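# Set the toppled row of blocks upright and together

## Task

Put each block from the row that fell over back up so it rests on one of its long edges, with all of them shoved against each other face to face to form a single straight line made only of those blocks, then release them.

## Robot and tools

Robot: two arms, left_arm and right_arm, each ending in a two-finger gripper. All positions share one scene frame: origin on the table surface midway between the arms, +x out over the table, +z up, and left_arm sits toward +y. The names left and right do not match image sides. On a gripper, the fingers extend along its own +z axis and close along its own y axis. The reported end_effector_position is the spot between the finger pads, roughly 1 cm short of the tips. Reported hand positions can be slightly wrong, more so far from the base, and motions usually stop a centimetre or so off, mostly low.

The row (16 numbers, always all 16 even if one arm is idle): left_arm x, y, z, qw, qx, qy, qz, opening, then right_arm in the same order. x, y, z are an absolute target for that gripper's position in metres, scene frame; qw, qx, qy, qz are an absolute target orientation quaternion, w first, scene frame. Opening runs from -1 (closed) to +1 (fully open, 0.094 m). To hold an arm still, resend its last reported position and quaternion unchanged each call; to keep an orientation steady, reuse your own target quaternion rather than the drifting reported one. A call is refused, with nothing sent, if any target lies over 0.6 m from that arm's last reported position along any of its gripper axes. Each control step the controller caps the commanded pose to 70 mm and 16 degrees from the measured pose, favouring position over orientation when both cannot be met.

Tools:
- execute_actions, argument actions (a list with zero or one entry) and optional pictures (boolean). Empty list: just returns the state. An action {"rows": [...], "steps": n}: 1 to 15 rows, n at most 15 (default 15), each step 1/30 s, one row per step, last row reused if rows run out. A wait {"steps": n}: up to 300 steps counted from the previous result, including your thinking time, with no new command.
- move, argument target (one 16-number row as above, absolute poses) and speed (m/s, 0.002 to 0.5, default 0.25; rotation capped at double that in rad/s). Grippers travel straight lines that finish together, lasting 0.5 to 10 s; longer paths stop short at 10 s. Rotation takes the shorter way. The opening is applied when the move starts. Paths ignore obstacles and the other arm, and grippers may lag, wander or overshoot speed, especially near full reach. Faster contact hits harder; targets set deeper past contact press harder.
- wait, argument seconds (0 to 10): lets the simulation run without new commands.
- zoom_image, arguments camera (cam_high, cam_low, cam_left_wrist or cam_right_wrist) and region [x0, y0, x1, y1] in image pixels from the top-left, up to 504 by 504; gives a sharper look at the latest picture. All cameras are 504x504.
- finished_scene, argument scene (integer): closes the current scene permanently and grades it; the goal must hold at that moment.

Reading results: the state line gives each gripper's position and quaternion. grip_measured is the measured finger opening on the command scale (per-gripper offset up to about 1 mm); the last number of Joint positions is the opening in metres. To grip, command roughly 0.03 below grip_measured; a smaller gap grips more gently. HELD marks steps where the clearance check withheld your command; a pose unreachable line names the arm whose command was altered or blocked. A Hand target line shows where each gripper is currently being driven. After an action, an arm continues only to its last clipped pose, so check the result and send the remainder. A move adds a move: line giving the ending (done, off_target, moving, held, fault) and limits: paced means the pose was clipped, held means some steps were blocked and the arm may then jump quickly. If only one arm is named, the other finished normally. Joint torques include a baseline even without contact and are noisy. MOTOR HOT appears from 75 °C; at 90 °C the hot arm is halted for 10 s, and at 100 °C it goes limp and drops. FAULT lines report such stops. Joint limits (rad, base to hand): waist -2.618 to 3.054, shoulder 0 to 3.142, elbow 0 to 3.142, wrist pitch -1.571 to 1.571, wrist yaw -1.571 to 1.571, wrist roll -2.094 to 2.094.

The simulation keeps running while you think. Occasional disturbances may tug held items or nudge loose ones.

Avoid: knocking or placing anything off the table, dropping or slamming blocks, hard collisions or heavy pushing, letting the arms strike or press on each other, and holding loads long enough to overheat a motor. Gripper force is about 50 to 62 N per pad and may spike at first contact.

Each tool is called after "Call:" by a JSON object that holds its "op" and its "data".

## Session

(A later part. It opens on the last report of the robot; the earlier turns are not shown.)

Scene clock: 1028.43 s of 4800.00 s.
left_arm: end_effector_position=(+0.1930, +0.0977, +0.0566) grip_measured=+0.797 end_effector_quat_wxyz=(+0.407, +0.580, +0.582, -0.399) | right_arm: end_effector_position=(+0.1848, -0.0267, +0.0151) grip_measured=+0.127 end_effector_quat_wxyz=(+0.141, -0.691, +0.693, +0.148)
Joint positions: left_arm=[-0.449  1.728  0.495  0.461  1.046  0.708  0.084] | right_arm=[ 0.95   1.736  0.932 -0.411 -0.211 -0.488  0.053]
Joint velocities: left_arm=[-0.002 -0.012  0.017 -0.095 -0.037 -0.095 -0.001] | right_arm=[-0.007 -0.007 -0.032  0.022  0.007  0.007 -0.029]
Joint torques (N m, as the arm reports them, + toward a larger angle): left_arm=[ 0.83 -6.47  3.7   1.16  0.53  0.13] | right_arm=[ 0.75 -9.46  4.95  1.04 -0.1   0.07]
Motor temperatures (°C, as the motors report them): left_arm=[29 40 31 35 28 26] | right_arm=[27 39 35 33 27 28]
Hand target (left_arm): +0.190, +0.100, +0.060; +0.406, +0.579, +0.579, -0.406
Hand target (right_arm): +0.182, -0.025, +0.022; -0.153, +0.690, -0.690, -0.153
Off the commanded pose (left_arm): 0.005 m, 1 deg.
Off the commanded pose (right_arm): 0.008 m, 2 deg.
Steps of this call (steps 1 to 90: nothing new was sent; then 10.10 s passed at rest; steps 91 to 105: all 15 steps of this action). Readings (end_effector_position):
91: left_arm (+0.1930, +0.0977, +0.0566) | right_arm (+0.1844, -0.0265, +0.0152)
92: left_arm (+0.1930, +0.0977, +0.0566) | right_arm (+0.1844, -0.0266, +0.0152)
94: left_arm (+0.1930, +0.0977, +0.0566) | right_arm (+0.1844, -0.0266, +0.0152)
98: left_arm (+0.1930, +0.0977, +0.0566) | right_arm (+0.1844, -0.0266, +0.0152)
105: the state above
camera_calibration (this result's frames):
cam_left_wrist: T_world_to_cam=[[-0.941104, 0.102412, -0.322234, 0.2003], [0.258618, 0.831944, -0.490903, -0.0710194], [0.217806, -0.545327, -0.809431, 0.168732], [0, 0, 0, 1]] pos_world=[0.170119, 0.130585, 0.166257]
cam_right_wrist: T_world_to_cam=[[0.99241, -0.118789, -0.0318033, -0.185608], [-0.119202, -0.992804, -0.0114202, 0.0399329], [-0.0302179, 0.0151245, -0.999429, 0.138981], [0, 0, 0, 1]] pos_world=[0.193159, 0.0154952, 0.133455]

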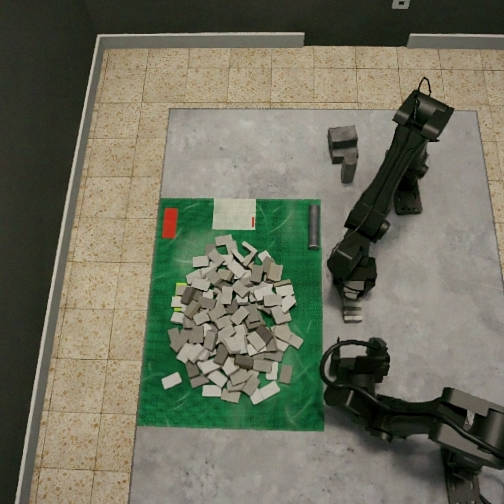

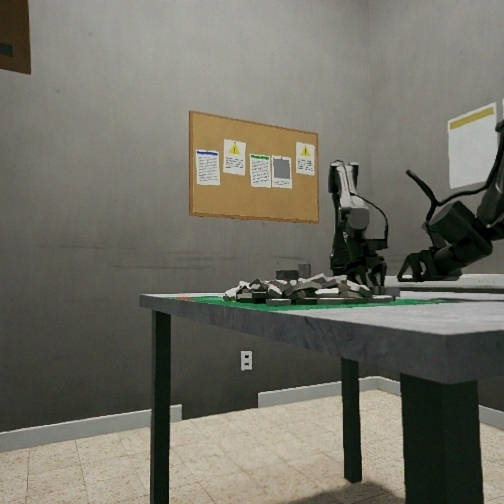

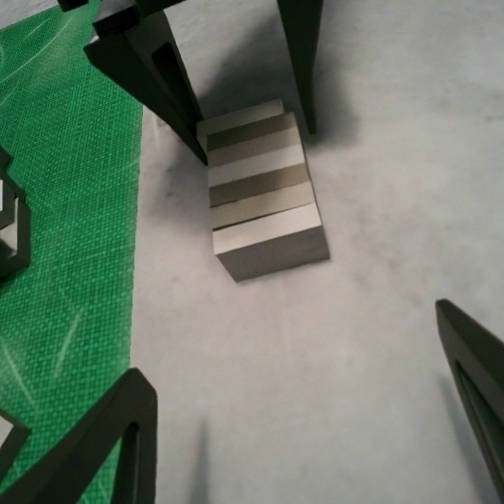

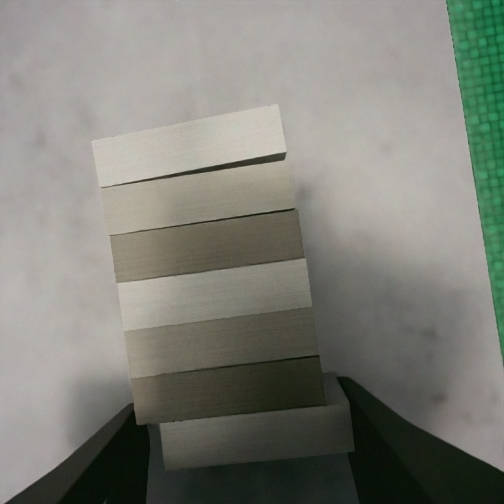

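Call:
{"op": "execute_actions", "data": {"actions": [{"rows":[[0.190,0.10,0.06,0.4056,0.5792,0.5792,-0.4056,0.8,0.182,-0.025,0.022,0.1530,-0.6903,0.6903,0.1530,0.09],[0.190,0.10,0.06,0.4056,0.5792,0.5792,-0.4056,0.8,0.182,-0.025,0.022,0.1530,-0.6903,0.6903,0.1530,0.07],[0.190,0.10,0.06,0.4056,0.5792,0.5792,-0.4056,0.8,0.182,-0.025,0.022,0.1530,-0.6903,0.6903,0.1530,0.05],[0.190,0.10,0.06,0.4056,0.5792,0.5792,-0.4056,0.8,0.182,-0.025,0.022,0.1530,-0.6903,0.6903,0.1530,0.03],[0.190,0.10,0.06,0.4056,0.5792,0.5792,-0.4056,0.8,0.182,-0.025,0.022,0.1530,-0.6903,0.6903,0.1530,0.01],[0.190,0.10,0.06,0.4056,0.5792,0.5792,-0.4056,0.8,0.182,-0.025,0.022,0.1530,-0.6903,0.6903,0.1530,-0.01],[0.190,0.10,0.06,0.4056,0.5792,0.5792,-0.4056,0.8,0.182,-0.025,0.022,0.1530,-0.6903,0.6903,0.1530,-0.03],[0.190,0.10,0.06,0.4056,0.5792,0.5792,-0.4056,0.8,0.182,-0.025,0.022,0.1530,-0.6903,0.6903,0.1530,-0.05],[0.190,0.10,0.06,0.4056,0.5792,0.5792,-0.4056,0.8,0.182,-0.025,0.022,0.1530,-0.6903,0.6903,0.1530,-0.07],[0.190,0.10,0.06,0.4056,0.5792,0.5792,-0.4056,0.8,0.182,-0.025,0.022,0.1530,-0.6903,0.6903,0.1530,-0.085],[0.190,0.10,0.06,0.4056,0.5792,0.5792,-0.4056,0.8,0.182,-0.025,0.022,0.1530,-0.6903,0.6903,0.1530,-0.10],[0.190,0.10,0.06,0.4056,0.5792,0.5792,-0.4056,0.8,0.182,-0.025,0.022,0.1530,-0.6903,0.6903,0.1530,-0.115],[0.190,0.10,0.06,0.4056,0.5792,0.5792,-0.4056,0.8,0.182,-0.025,0.022,0.1530,-0.6903,0.6903,0.1530,-0.13]],"steps":15}]}}

Scene clock: 1034.37 s of 4800.00 s.
left_arm: end_effector_position=(+0.1930, +0.0977, +0.0566) grip_measured=+0.797 end_effector_quat_wxyz=(+0.407, +0.580, +0.582, -0.399) | right_arm: end_effector_position=(+0.1851, -0.0268, +0.0150) grip_measured=-0.103 end_effector_quat_wxyz=(+0.141, -0.691, +0.693, +0.147)
Joint positions: left_arm=[-0.449  1.728  0.495  0.461  1.046  0.708  0.084] | right_arm=[ 0.95   1.736  0.932 -0.411 -0.209 -0.488  0.042]
Joint velocities: left_arm=[-0.007 -0.007  0.007 -0.051  0.007  0.081  0.   ] | right_arm=[-0.002 -0.002 -0.022 -0.066  0.037 -0.022 -0.   ]
Joint torques (N m, as the arm reports them, + toward a larger angle): left_arm=[ 0.82 -6.42  3.64  1.16  0.51  0.13] | right_arm=[ 0.69 -9.46  4.97  1.05 -0.12  0.09]
Motor temperatures (°C, as the motors report them): left_arm=[29 40 31 35 28 26] | right_arm=[27 39 35 33 27 28]
Hand target (left_arm): +0.190, +0.100, +0.060; +0.406, +0.579, +0.579, -0.406
Hand target (right_arm): +0.182, -0.025, +0.022; -0.153, +0.690, -0.690, -0.153
Off the commanded pose (left_arm): 0.005 m, 1 deg.
Off the commanded pose (right_arm): 0.008 m, 2 deg.
Steps of this call (steps 1 to 90: nothing new was sent; then 2.43 s passed at rest; steps 91 to 105: all 15 steps of this action). Readings (end_effector_position):
91: left_arm (+0.1930, +0.0977, +0.0566) | right_arm (+0.1849, -0.0267, +0.0151)
92: left_arm (+0.1930, +0.0977, +0.0566) | right_arm (+0.1850, -0.0268, +0.0151)
94: left_arm (+0.1930, +0.0977, +0.0566) | right_arm (+0.1850, -0.0268, +0.0151)
98: left_arm (+0.1930, +0.0977, +0.0566) | right_arm (+0.1851, -0.0268, +0.0150)
105: the state above
camera_calibration (this result's frames):
cam_left_wrist: T_world_to_cam=[[-0.941104, 0.102412, -0.322234, 0.2003], [0.258618, 0.831944, -0.490903, -0.0710194], [0.217806, -0.545327, -0.809431, 0.168732], [0, 0, 0, 1]] pos_world=[0.170119, 0.130585, 0.166257]
cam_right_wrist: T_world_to_cam=[[0.992379, -0.119477, -0.0301642, -0.185962], [-0.119845, -0.992735, -0.0107087, 0.0399324], [-0.0286656, 0.0142421, -0.999488, 0.138616], [0, 0, 0, 1]] pos_world=[0.193304, 0.0154499, 0.133363]

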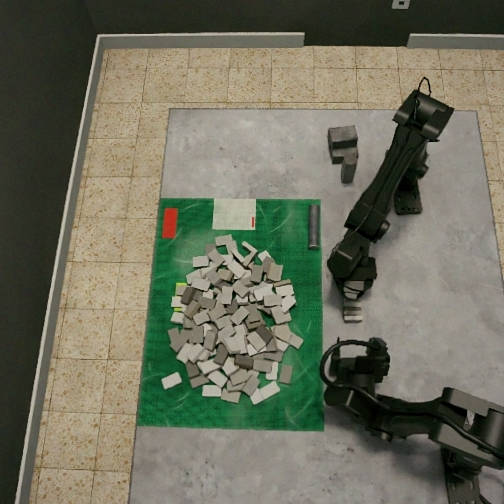

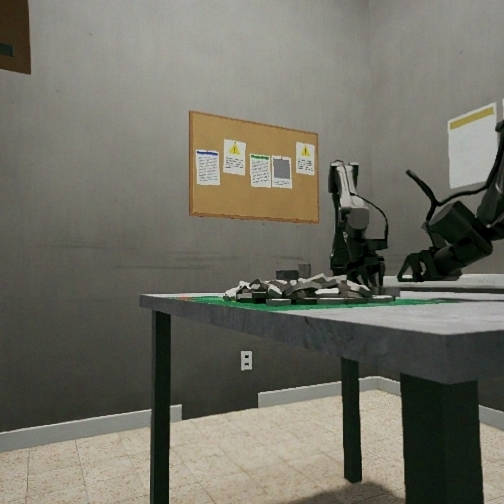

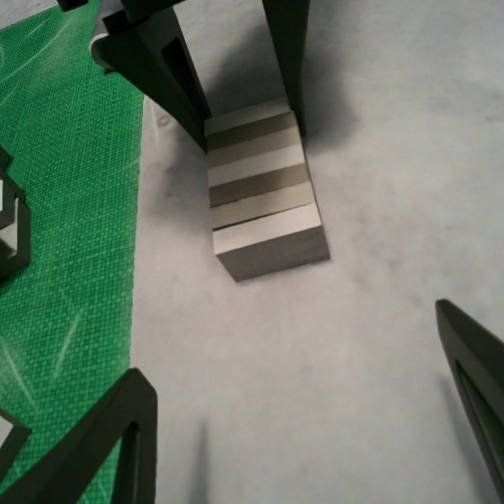

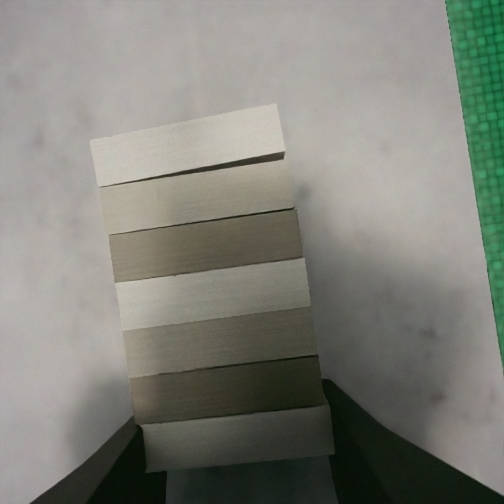

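Call:
{"op": "move", "data": {"target": [0.196,0.072,0.018,0.4056,0.5792,0.5792,-0.4056,-0.5,0.182,-0.025,0.022,0.1530,-0.6903,0.6903,0.1530,-0.13], "speed": 0.02}}

Scene clock: 1049.83 s of 4800.00 s.
left_arm: end_effector_position=(+0.1935, +0.0757, +0.0191) grip_measured=-0.497 end_effector_quat_wxyz=(+0.408, +0.580, +0.577, -0.405) | right_arm: end_effector_position=(+0.1851, -0.0268, +0.0150) grip_measured=-0.103 end_effector_quat_wxyz=(+0.141, -0.691, +0.693, +0.147)
Joint positions: left_arm=[-0.523  1.966  0.495  0.784  1.005  0.612  0.024] | right_arm=[ 0.95   1.736  0.932 -0.411 -0.209 -0.488  0.042]
Joint velocities: left_arm=[-0.022  0.012  0.002  0.037 -0.007  0.007 -0.001] | right_arm=[ 0.012  0.012 -0.007 -0.007  0.037 -0.022  0.   ]
Joint torques (N m, as the arm reports them, + toward a larger angle): left_arm=[-0.65 -4.79  4.12  1.43  0.23 -0.03] | right_arm=[ 0.69 -9.42  4.97  1.05 -0.12  0.09]
Motor temperatures (°C, as the motors report them): left_arm=[29 39 31 35 28 26] | right_arm=[27 40 35 33 27 28]
Hand target (left_arm): +0.197, +0.071, +0.018; +0.406, +0.579, +0.579, -0.406
Hand target (right_arm): +0.182, -0.025, +0.022; -0.153, +0.690, -0.690, -0.153
Off the commanded pose (left_arm): 0.005 m, 0 deg.
Off the commanded pose (right_arm): 0.008 m, 2 deg.
After step 90, 9.90 s passed at rest.
move: done
camera_calibration (this result's frames):
cam_left_wrist: T_world_to_cam=[[-0.940558, 0.10813, -0.32196, 0.190386], [0.265852, 0.824335, -0.499795, -0.0718982], [0.21136, -0.55568, -0.804081, 0.128169], [0, 0, 0, 1]] pos_world=[0.171094, 0.109903, 0.12842]
cam_right_wrist: T_world_to_cam=[[0.992379, -0.119477, -0.0301642, -0.185962], [-0.119845, -0.992735, -0.0107087, 0.0399324], [-0.0286656, 0.0142421, -0.999488, 0.138616], [0, 0, 0, 1]] pos_world=[0.193304, 0.0154499, 0.133363]

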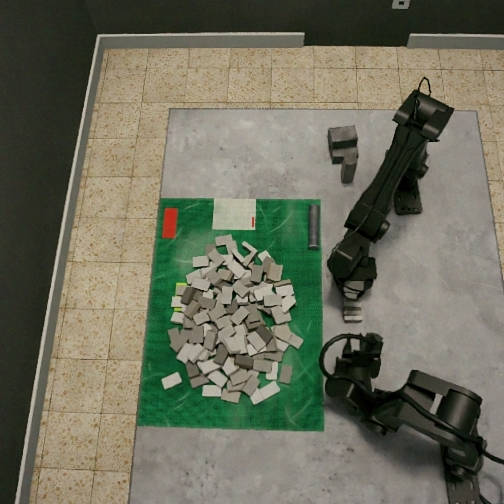

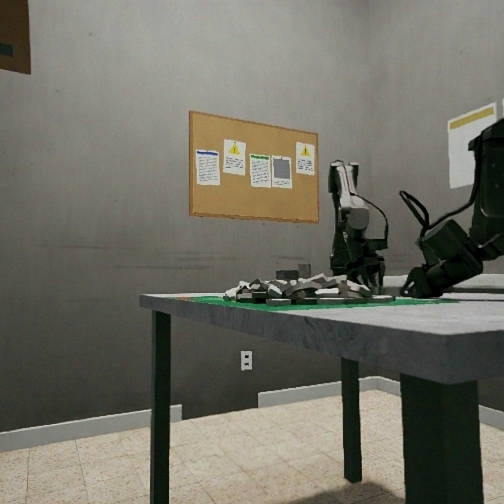

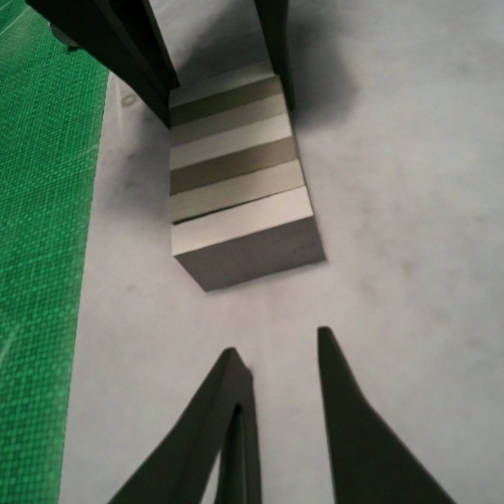

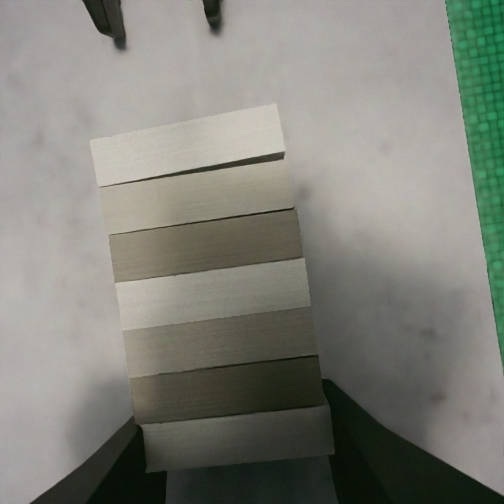

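Call:
{"op": "move", "data": {"target": [0.199,0.051,0.017,0.4056,0.5792,0.5792,-0.4056,-0.5,0.182,-0.025,0.022,0.1530,-0.6903,0.6903,0.1530,-0.13], "speed": 0.008}}

Scene clock: 1057.67 s of 4800.00 s.
left_arm: end_effector_position=(+0.1954, +0.0557, +0.0194) grip_measured=-0.497 end_effector_quat_wxyz=(+0.409, +0.581, +0.576, -0.404) | right_arm: end_effector_position=(+0.1851, -0.0268, +0.0150) grip_measured=-0.103 end_effector_quat_wxyz=(+0.141, -0.691, +0.693, +0.147)
Joint positions: left_arm=[-0.586  1.999  0.529  0.844  0.956  0.544  0.024] | right_arm=[ 0.95   1.736  0.932 -0.411 -0.209 -0.488  0.042]
Joint velocities: left_arm=[-0.007 -0.007 -0.007 -0.037 -0.051 -0.066  0.   ] | right_arm=[ 0.002 -0.002 -0.002  0.051 -0.066 -0.022 -0.001]
Joint torques (N m, as the arm reports them, + toward a larger angle): left_arm=[-0.83 -5.05  4.43  1.45  0.14 -0.06] | right_arm=[ 0.73 -9.52  4.95  1.06 -0.1   0.07]
Motor temperatures (°C, as the motors report them): left_arm=[29 39 31 36 28 26] | right_arm=[27 40 35 33 27 28]
Hand target (left_arm): +0.199, +0.051, +0.017; +0.406, +0.579, +0.579, -0.406
Hand target (right_arm): +0.182, -0.025, +0.022; -0.153, +0.690, -0.690, -0.153
Off the commanded pose (left_arm): 0.006 m, 1 deg.
Off the commanded pose (right_arm): 0.008 m, 2 deg.
After step 90, 1.47 s passed at rest.
move: done
camera_calibration (this result's frames):
cam_left_wrist: T_world_to_cam=[[-0.939365, 0.108245, -0.325386, 0.194251], [0.268203, 0.823183, -0.500436, -0.0561644], [0.213683, -0.557362, -0.802301, 0.116537], [0, 0, 0, 1]] pos_world=[0.172634, 0.0901601, 0.128598]
cam_right_wrist: T_world_to_cam=[[0.992379, -0.119477, -0.0301642, -0.185962], [-0.119845, -0.992735, -0.0107087, 0.0399324], [-0.0286656, 0.0142421, -0.999488, 0.138616], [0, 0, 0, 1]] pos_world=[0.193304, 0.0154499, 0.133363]

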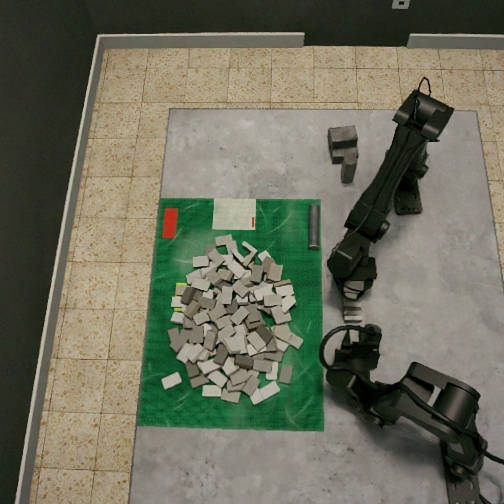

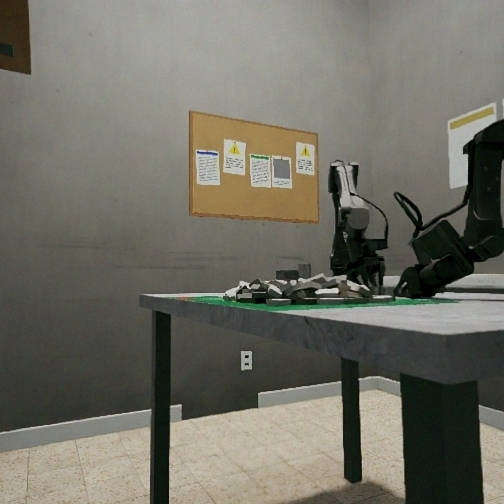

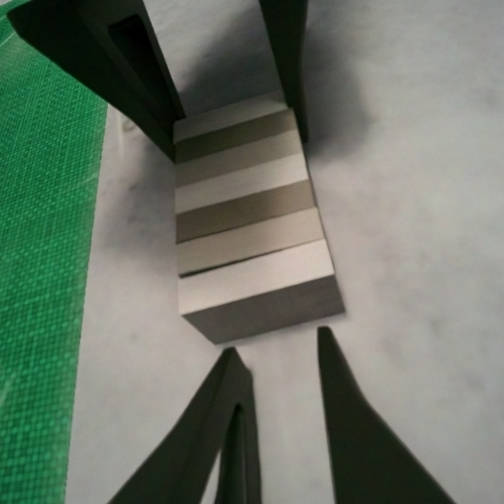

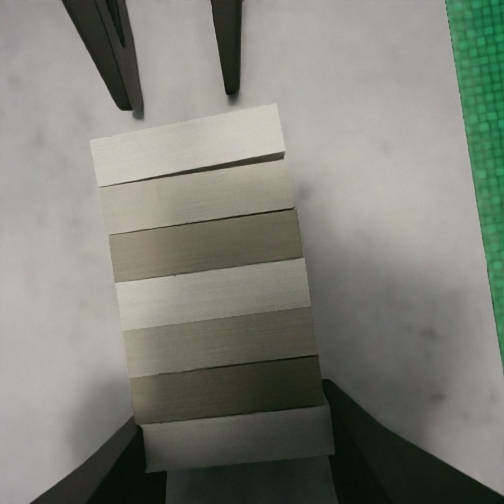

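Call:
{"op": "move", "data": {"target": [0.199,0.044,0.017,0.4056,0.5792,0.5792,-0.4056,-0.5,0.182,-0.025,0.022,0.1530,-0.6903,0.6903,0.1530,-0.13], "speed": 0.004}}

Scene clock: 1064.00 s of 4800.00 s.
left_arm: end_effector_position=(+0.1958, +0.0489, +0.0196) grip_measured=-0.497 end_effector_quat_wxyz=(+0.410, +0.581, +0.576, -0.404) | right_arm: end_effector_position=(+0.1851, -0.0268, +0.0150) grip_measured=-0.103 end_effector_quat_wxyz=(+0.141, -0.691, +0.693, +0.147)
Joint positions: left_arm=[-0.607  2.009  0.541  0.86   0.937  0.524  0.024] | right_arm=[ 0.95   1.736  0.932 -0.411 -0.209 -0.488  0.042]
Joint velocities: left_arm=[ 0.002  0.007 -0.017  0.022 -0.037  0.007  0.   ] | right_arm=[-0.002 -0.017  0.007 -0.007 -0.037 -0.007 -0.001]
Joint torques (N m, as the arm reports them, + toward a larger angle): left_arm=[-0.82 -5.17  4.51  1.48  0.15 -0.06] | right_arm=[ 0.71 -9.42  4.96  1.08 -0.14  0.07]
Motor temperatures (°C, as the motors report them): left_arm=[29 39 31 36 28 26] | right_arm=[27 40 35 33 27 28]
Hand target (left_arm): +0.199, +0.044, +0.017; +0.406, +0.579, +0.579, -0.406
Hand target (right_arm): +0.182, -0.025, +0.022; -0.153, +0.690, -0.690, -0.153
Off the commanded pose (left_arm): 0.006 m, 1 deg.
Off the commanded pose (right_arm): 0.008 m, 2 deg.
move: done
camera_calibration (this result's frames):
cam_left_wrist: T_world_to_cam=[[-0.938713, 0.107819, -0.327403, 0.195404], [0.268933, 0.82323, -0.499968, -0.0506774], [0.215622, -0.557376, -0.801772, 0.11234], [0, 0, 0, 1]] pos_world=[0.172834, 0.0832665, 0.12871]
cam_right_wrist: T_world_to_cam=[[0.992379, -0.119477, -0.0301642, -0.185962], [-0.119845, -0.992735, -0.0107087, 0.0399324], [-0.0286656, 0.0142421, -0.999488, 0.138616], [0, 0, 0, 1]] pos_world=[0.193304, 0.0154499, 0.133363]

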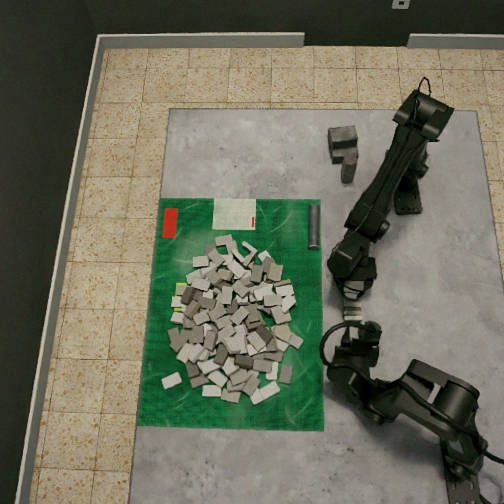

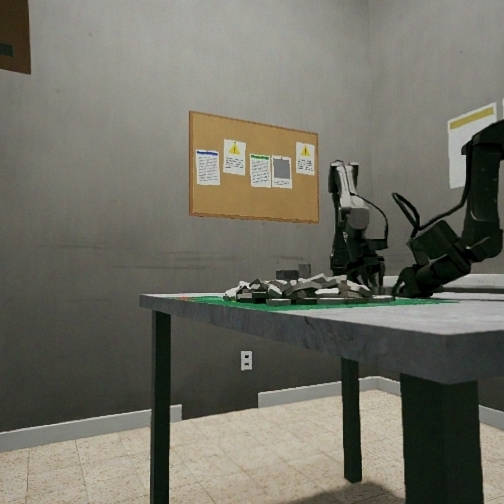

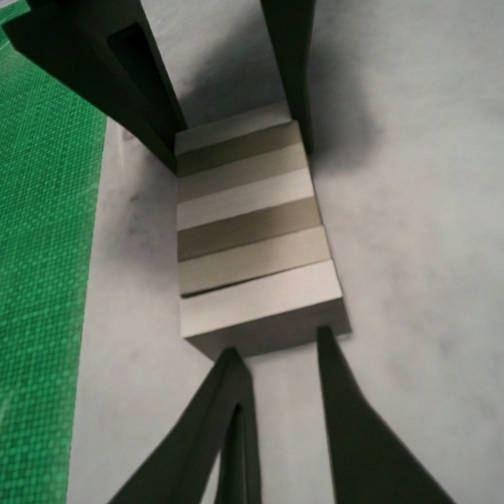

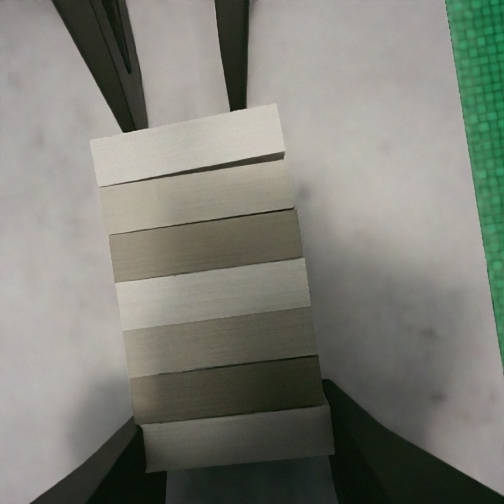

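Call:
{"op": "move", "data": {"target": [0.199,0.041,0.017,0.4056,0.5792,0.5792,-0.4056,-0.5,0.182,-0.025,0.022,0.1530,-0.6903,0.6903,0.1530,-0.13], "speed": 0.003}}

Scene clock: 1071.07 s of 4800.00 s.
left_arm: end_effector_position=(+0.1958, +0.0473, +0.0195) grip_measured=-0.497 end_effector_quat_wxyz=(+0.410, +0.580, +0.578, -0.402) | right_arm: end_effector_position=(+0.1851, -0.0268, +0.0150) grip_measured=-0.103 end_effector_quat_wxyz=(+0.141, -0.691, +0.693, +0.147)
Joint positions: left_arm=[-0.614  2.009  0.541  0.865  0.927  0.516  0.024] | right_arm=[ 0.95   1.736  0.932 -0.411 -0.209 -0.488  0.042]
Joint velocities: left_arm=[-0.007 -0.007 -0.012 -0.051 -0.022 -0.007 -0.001] | right_arm=[ 0.012 -0.007 -0.017  0.037 -0.022  0.007  0.   ]
Joint torques (N m, as the arm reports them, + toward a larger angle): left_arm=[-0.96 -4.88  4.87  1.47  0.18 -0.07] | right_arm=[ 0.71 -9.52  4.96  1.07 -0.13  0.09]
Motor temperatures (°C, as the motors report them): left_arm=[29 38 31 36 28 26] | right_arm=[27 40 35 33 27 28]
Hand target (left_arm): +0.199, +0.041, +0.017; +0.406, +0.579, +0.579, -0.406
Hand target (right_arm): +0.182, -0.025, +0.022; -0.153, +0.690, -0.690, -0.153
Off the commanded pose (left_arm): 0.007 m, 1 deg.
Off the commanded pose (right_arm): 0.008 m, 2 deg.
move: done
camera_calibration (this result's frames):
cam_left_wrist: T_world_to_cam=[[-0.939252, 0.104321, -0.32699, 0.195758], [0.265039, 0.825767, -0.497858, -0.0488603], [0.21808, -0.554279, -0.803253, 0.110757], [0, 0, 0, 1]] pos_world=[0.172662, 0.081316, 0.128652]
cam_right_wrist: T_world_to_cam=[[0.992379, -0.119477, -0.0301642, -0.185962], [-0.119845, -0.992735, -0.0107087, 0.0399324], [-0.0286656, 0.0142421, -0.999488, 0.138616], [0, 0, 0, 1]] pos_world=[0.193304, 0.0154499, 0.133363]

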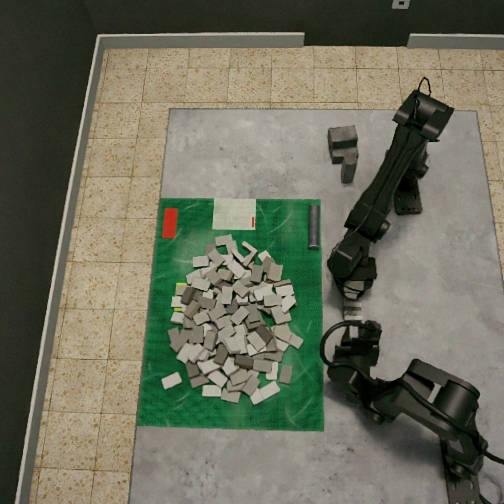

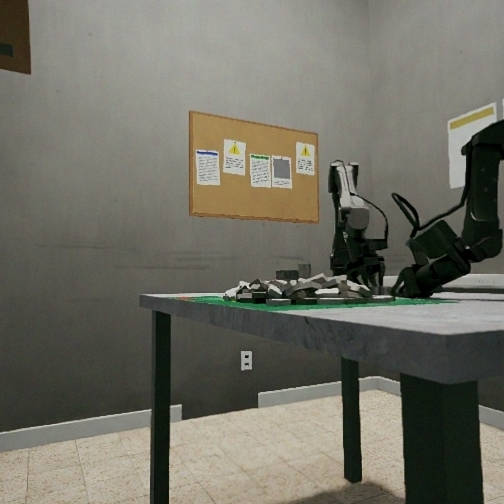

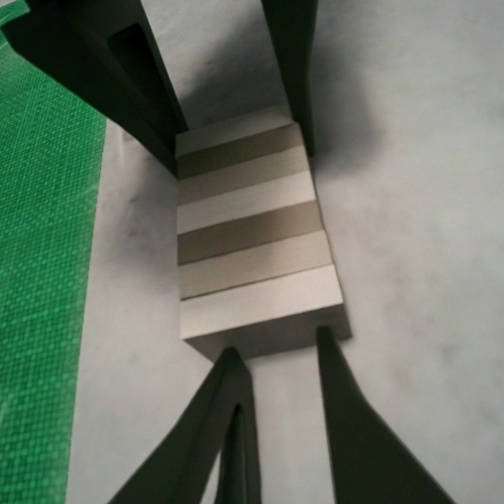

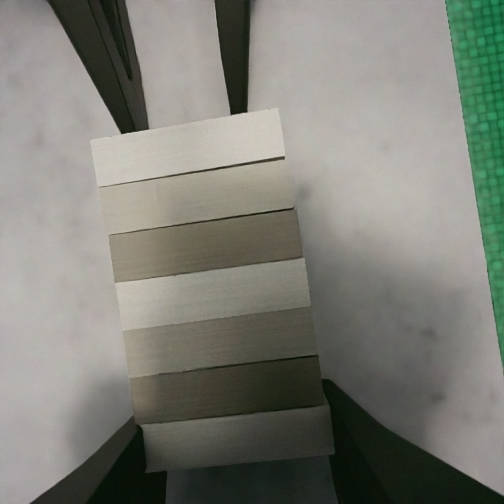

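Call:
{"op": "zoom_image", "data": {"camera": "cam_right_wrist", "region": [60, 90, 360, 480]}}

Region (60, 90, 360, 480) of cam_right_wrist's 504x504 image, scaled by 1.292, with more detail than that image has; it fills the left 388 columns of this view, and the rest is white.

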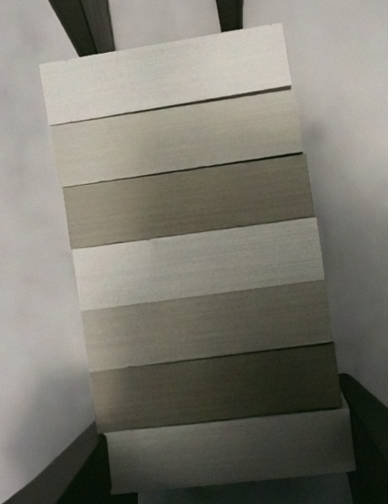

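Call:
{"op": "move", "data": {"target": [0.196,0.062,0.022,0.4056,0.5792,0.5792,-0.4056,-0.5,0.182,-0.025,0.022,0.1530,-0.6903,0.6903,0.1530,0.4], "speed": 0.01}}

Scene clock: 1076.50 s of 4800.00 s.
left_arm: end_effector_position=(+0.2023, +0.0574, +0.0212) grip_measured=-0.497 end_effector_quat_wxyz=(+0.414, +0.579, +0.578, -0.399) | right_arm: end_effector_position=(+0.1851, -0.0268, +0.0150) grip_measured=+0.398 end_effector_quat_wxyz=(+0.141, -0.691, +0.693, +0.147)
Joint positions: left_arm=[-0.573  1.996  0.541  0.83   0.952  0.551  0.024] | right_arm=[ 0.95   1.736  0.932 -0.411 -0.209 -0.488  0.066]
Joint velocities: left_arm=[ 0.007  0.002 -0.002  0.007 -0.007 -0.007  0.001] | right_arm=[-0.007  0.007  0.012  0.037 -0.051 -0.066 -0.   ]
Joint torques (N m, as the arm reports them, + toward a larger angle): left_arm=[ 0.92 -8.14  1.88  1.24  0.42  0.16] | right_arm=[ 0.74 -9.38  4.94  1.06 -0.14  0.1 ]
Motor temperatures (°C, as the motors report them): left_arm=[29 39 31 36 28 26] | right_arm=[27 40 35 33 27 28]
Hand target (left_arm): +0.196, +0.062, +0.022; +0.406, +0.579, +0.579, -0.405
Hand target (right_arm): +0.182, -0.025, +0.022; -0.153, +0.690, -0.690, -0.153
Off the commanded pose (left_arm): 0.008 m, 1 deg.
Off the commanded pose (right_arm): 0.008 m, 2 deg.
After step 90, 0.73 s passed at rest.
move: done
camera_calibration (this result's frames):
cam_left_wrist: T_world_to_cam=[[-0.937703, 0.0965188, -0.333761, 0.201663], [0.262185, 0.826904, -0.497482, -0.0575382], [0.227972, -0.553998, -0.800697, 0.114222], [0, 0, 0, 1]] pos_world=[0.178146, 0.0913931, 0.13014]
cam_right_wrist: T_world_to_cam=[[0.992379, -0.119477, -0.0301642, -0.185962], [-0.119845, -0.992735, -0.0107087, 0.0399324], [-0.0286656, 0.0142421, -0.999488, 0.138616], [0, 0, 0, 1]] pos_world=[0.193304, 0.0154499, 0.133363]

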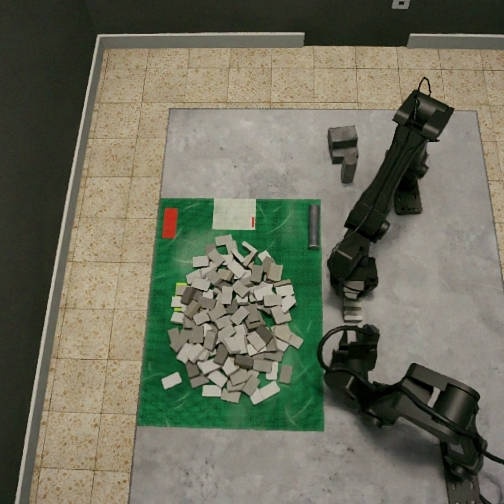

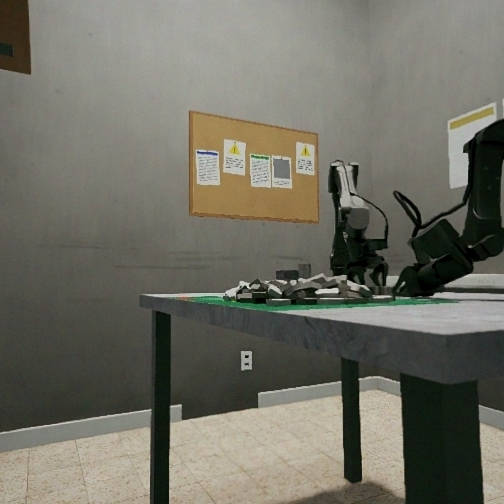

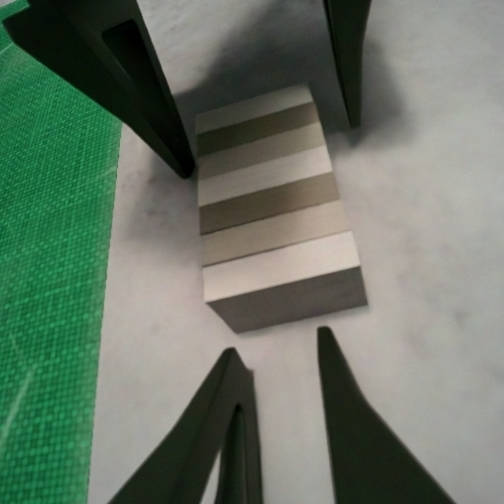

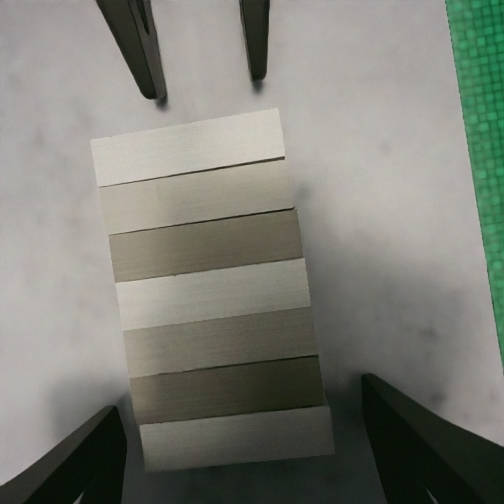

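Call:
{"op": "move", "data": {"target": [0.190,0.12,0.08,0.4056,0.5792,0.5792,-0.4056,-0.5,0.184,-0.075,0.07,0.1530,-0.6903,0.6903,0.1530,0.85], "speed": 0.03}}

Scene clock: 1085.27 s of 4800.00 s.
left_arm: end_effector_position=(+0.1907, +0.1198, +0.0737) grip_measured=-0.497 end_effector_quat_wxyz=(+0.403, +0.580, +0.585, -0.398) | right_arm: end_effector_position=(+0.1861, -0.0708, +0.0658) grip_measured=+0.848 end_effector_quat_wxyz=(+0.149, -0.689, +0.693, +0.147)
Joint positions: left_arm=[-0.369  1.611  0.518  0.195  1.095  0.84   0.024] | right_arm=[ 0.865  1.498  0.903 -0.621 -0.235 -0.567  0.087]
Joint velocities: left_arm=[-0.007 -0.002 -0.007  0.051  0.007 -0.066 -0.001] | right_arm=[ 0.007  0.002  0.002 -0.081 -0.022  0.007 -0.   ]
Joint torques (N m, as the arm reports them, + toward a larger angle): left_arm=[ 0.88 -6.25  4.67  0.98  0.59  0.13] | right_arm=[-0.57 -7.78  5.79  0.81 -0.21 -0.13]
Motor temperatures (°C, as the motors report them): left_arm=[29 40 31 36 28 26] | right_arm=[27 40 35 33 27 28]
Hand target (left_arm): +0.189, +0.121, +0.080; +0.405, +0.580, +0.580, -0.404
Hand target (right_arm): +0.184, -0.075, +0.070; -0.152, +0.691, -0.691, -0.152
Off the commanded pose (left_arm): 0.006 m, 1 deg.
Off the commanded pose (right_arm): 0.006 m, 1 deg.
After step 90, 2.33 s passed at rest.
move: done
camera_calibration (this result's frames):
cam_left_wrist: T_world_to_cam=[[-0.943252, 0.105034, -0.31503, 0.200879], [0.25519, 0.836311, -0.485245, -0.0807047], [0.212496, -0.5381, -0.815655, 0.19566], [0, 0, 0, 1]] pos_world=[0.168497, 0.15168, 0.183713]
cam_right_wrist: T_world_to_cam=[[0.992114, -0.12345, -0.0216788, -0.191514], [-0.123964, -0.991991, -0.0242218, -0.00134862], [-0.018515, 0.0267181, -0.999472, 0.188998], [0, 0, 0, 1]] pos_world=[0.193336, -0.0300298, 0.184713]

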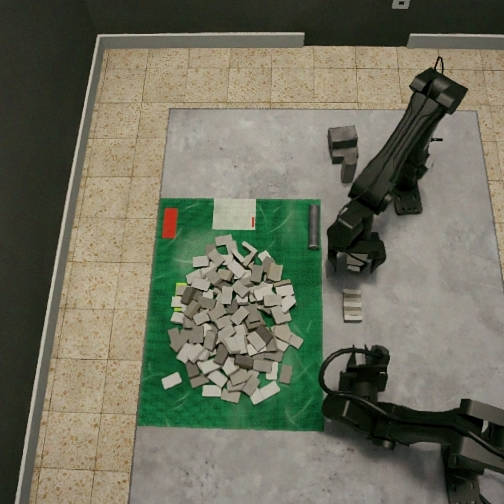

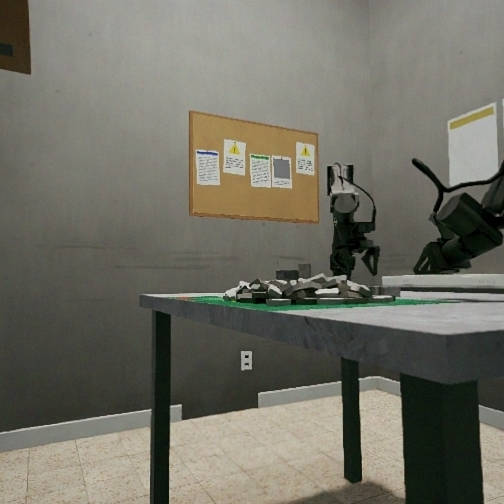

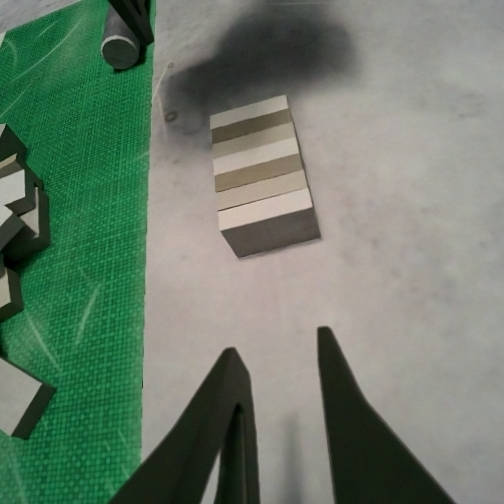

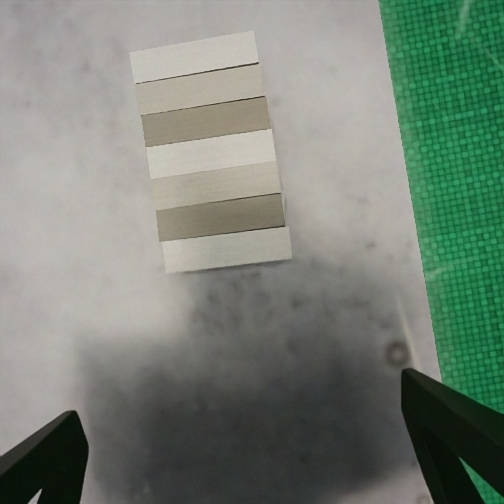

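Call:
{"op": "finished_scene", "data": {"scene": 1}}

The scene is finished: the task was done.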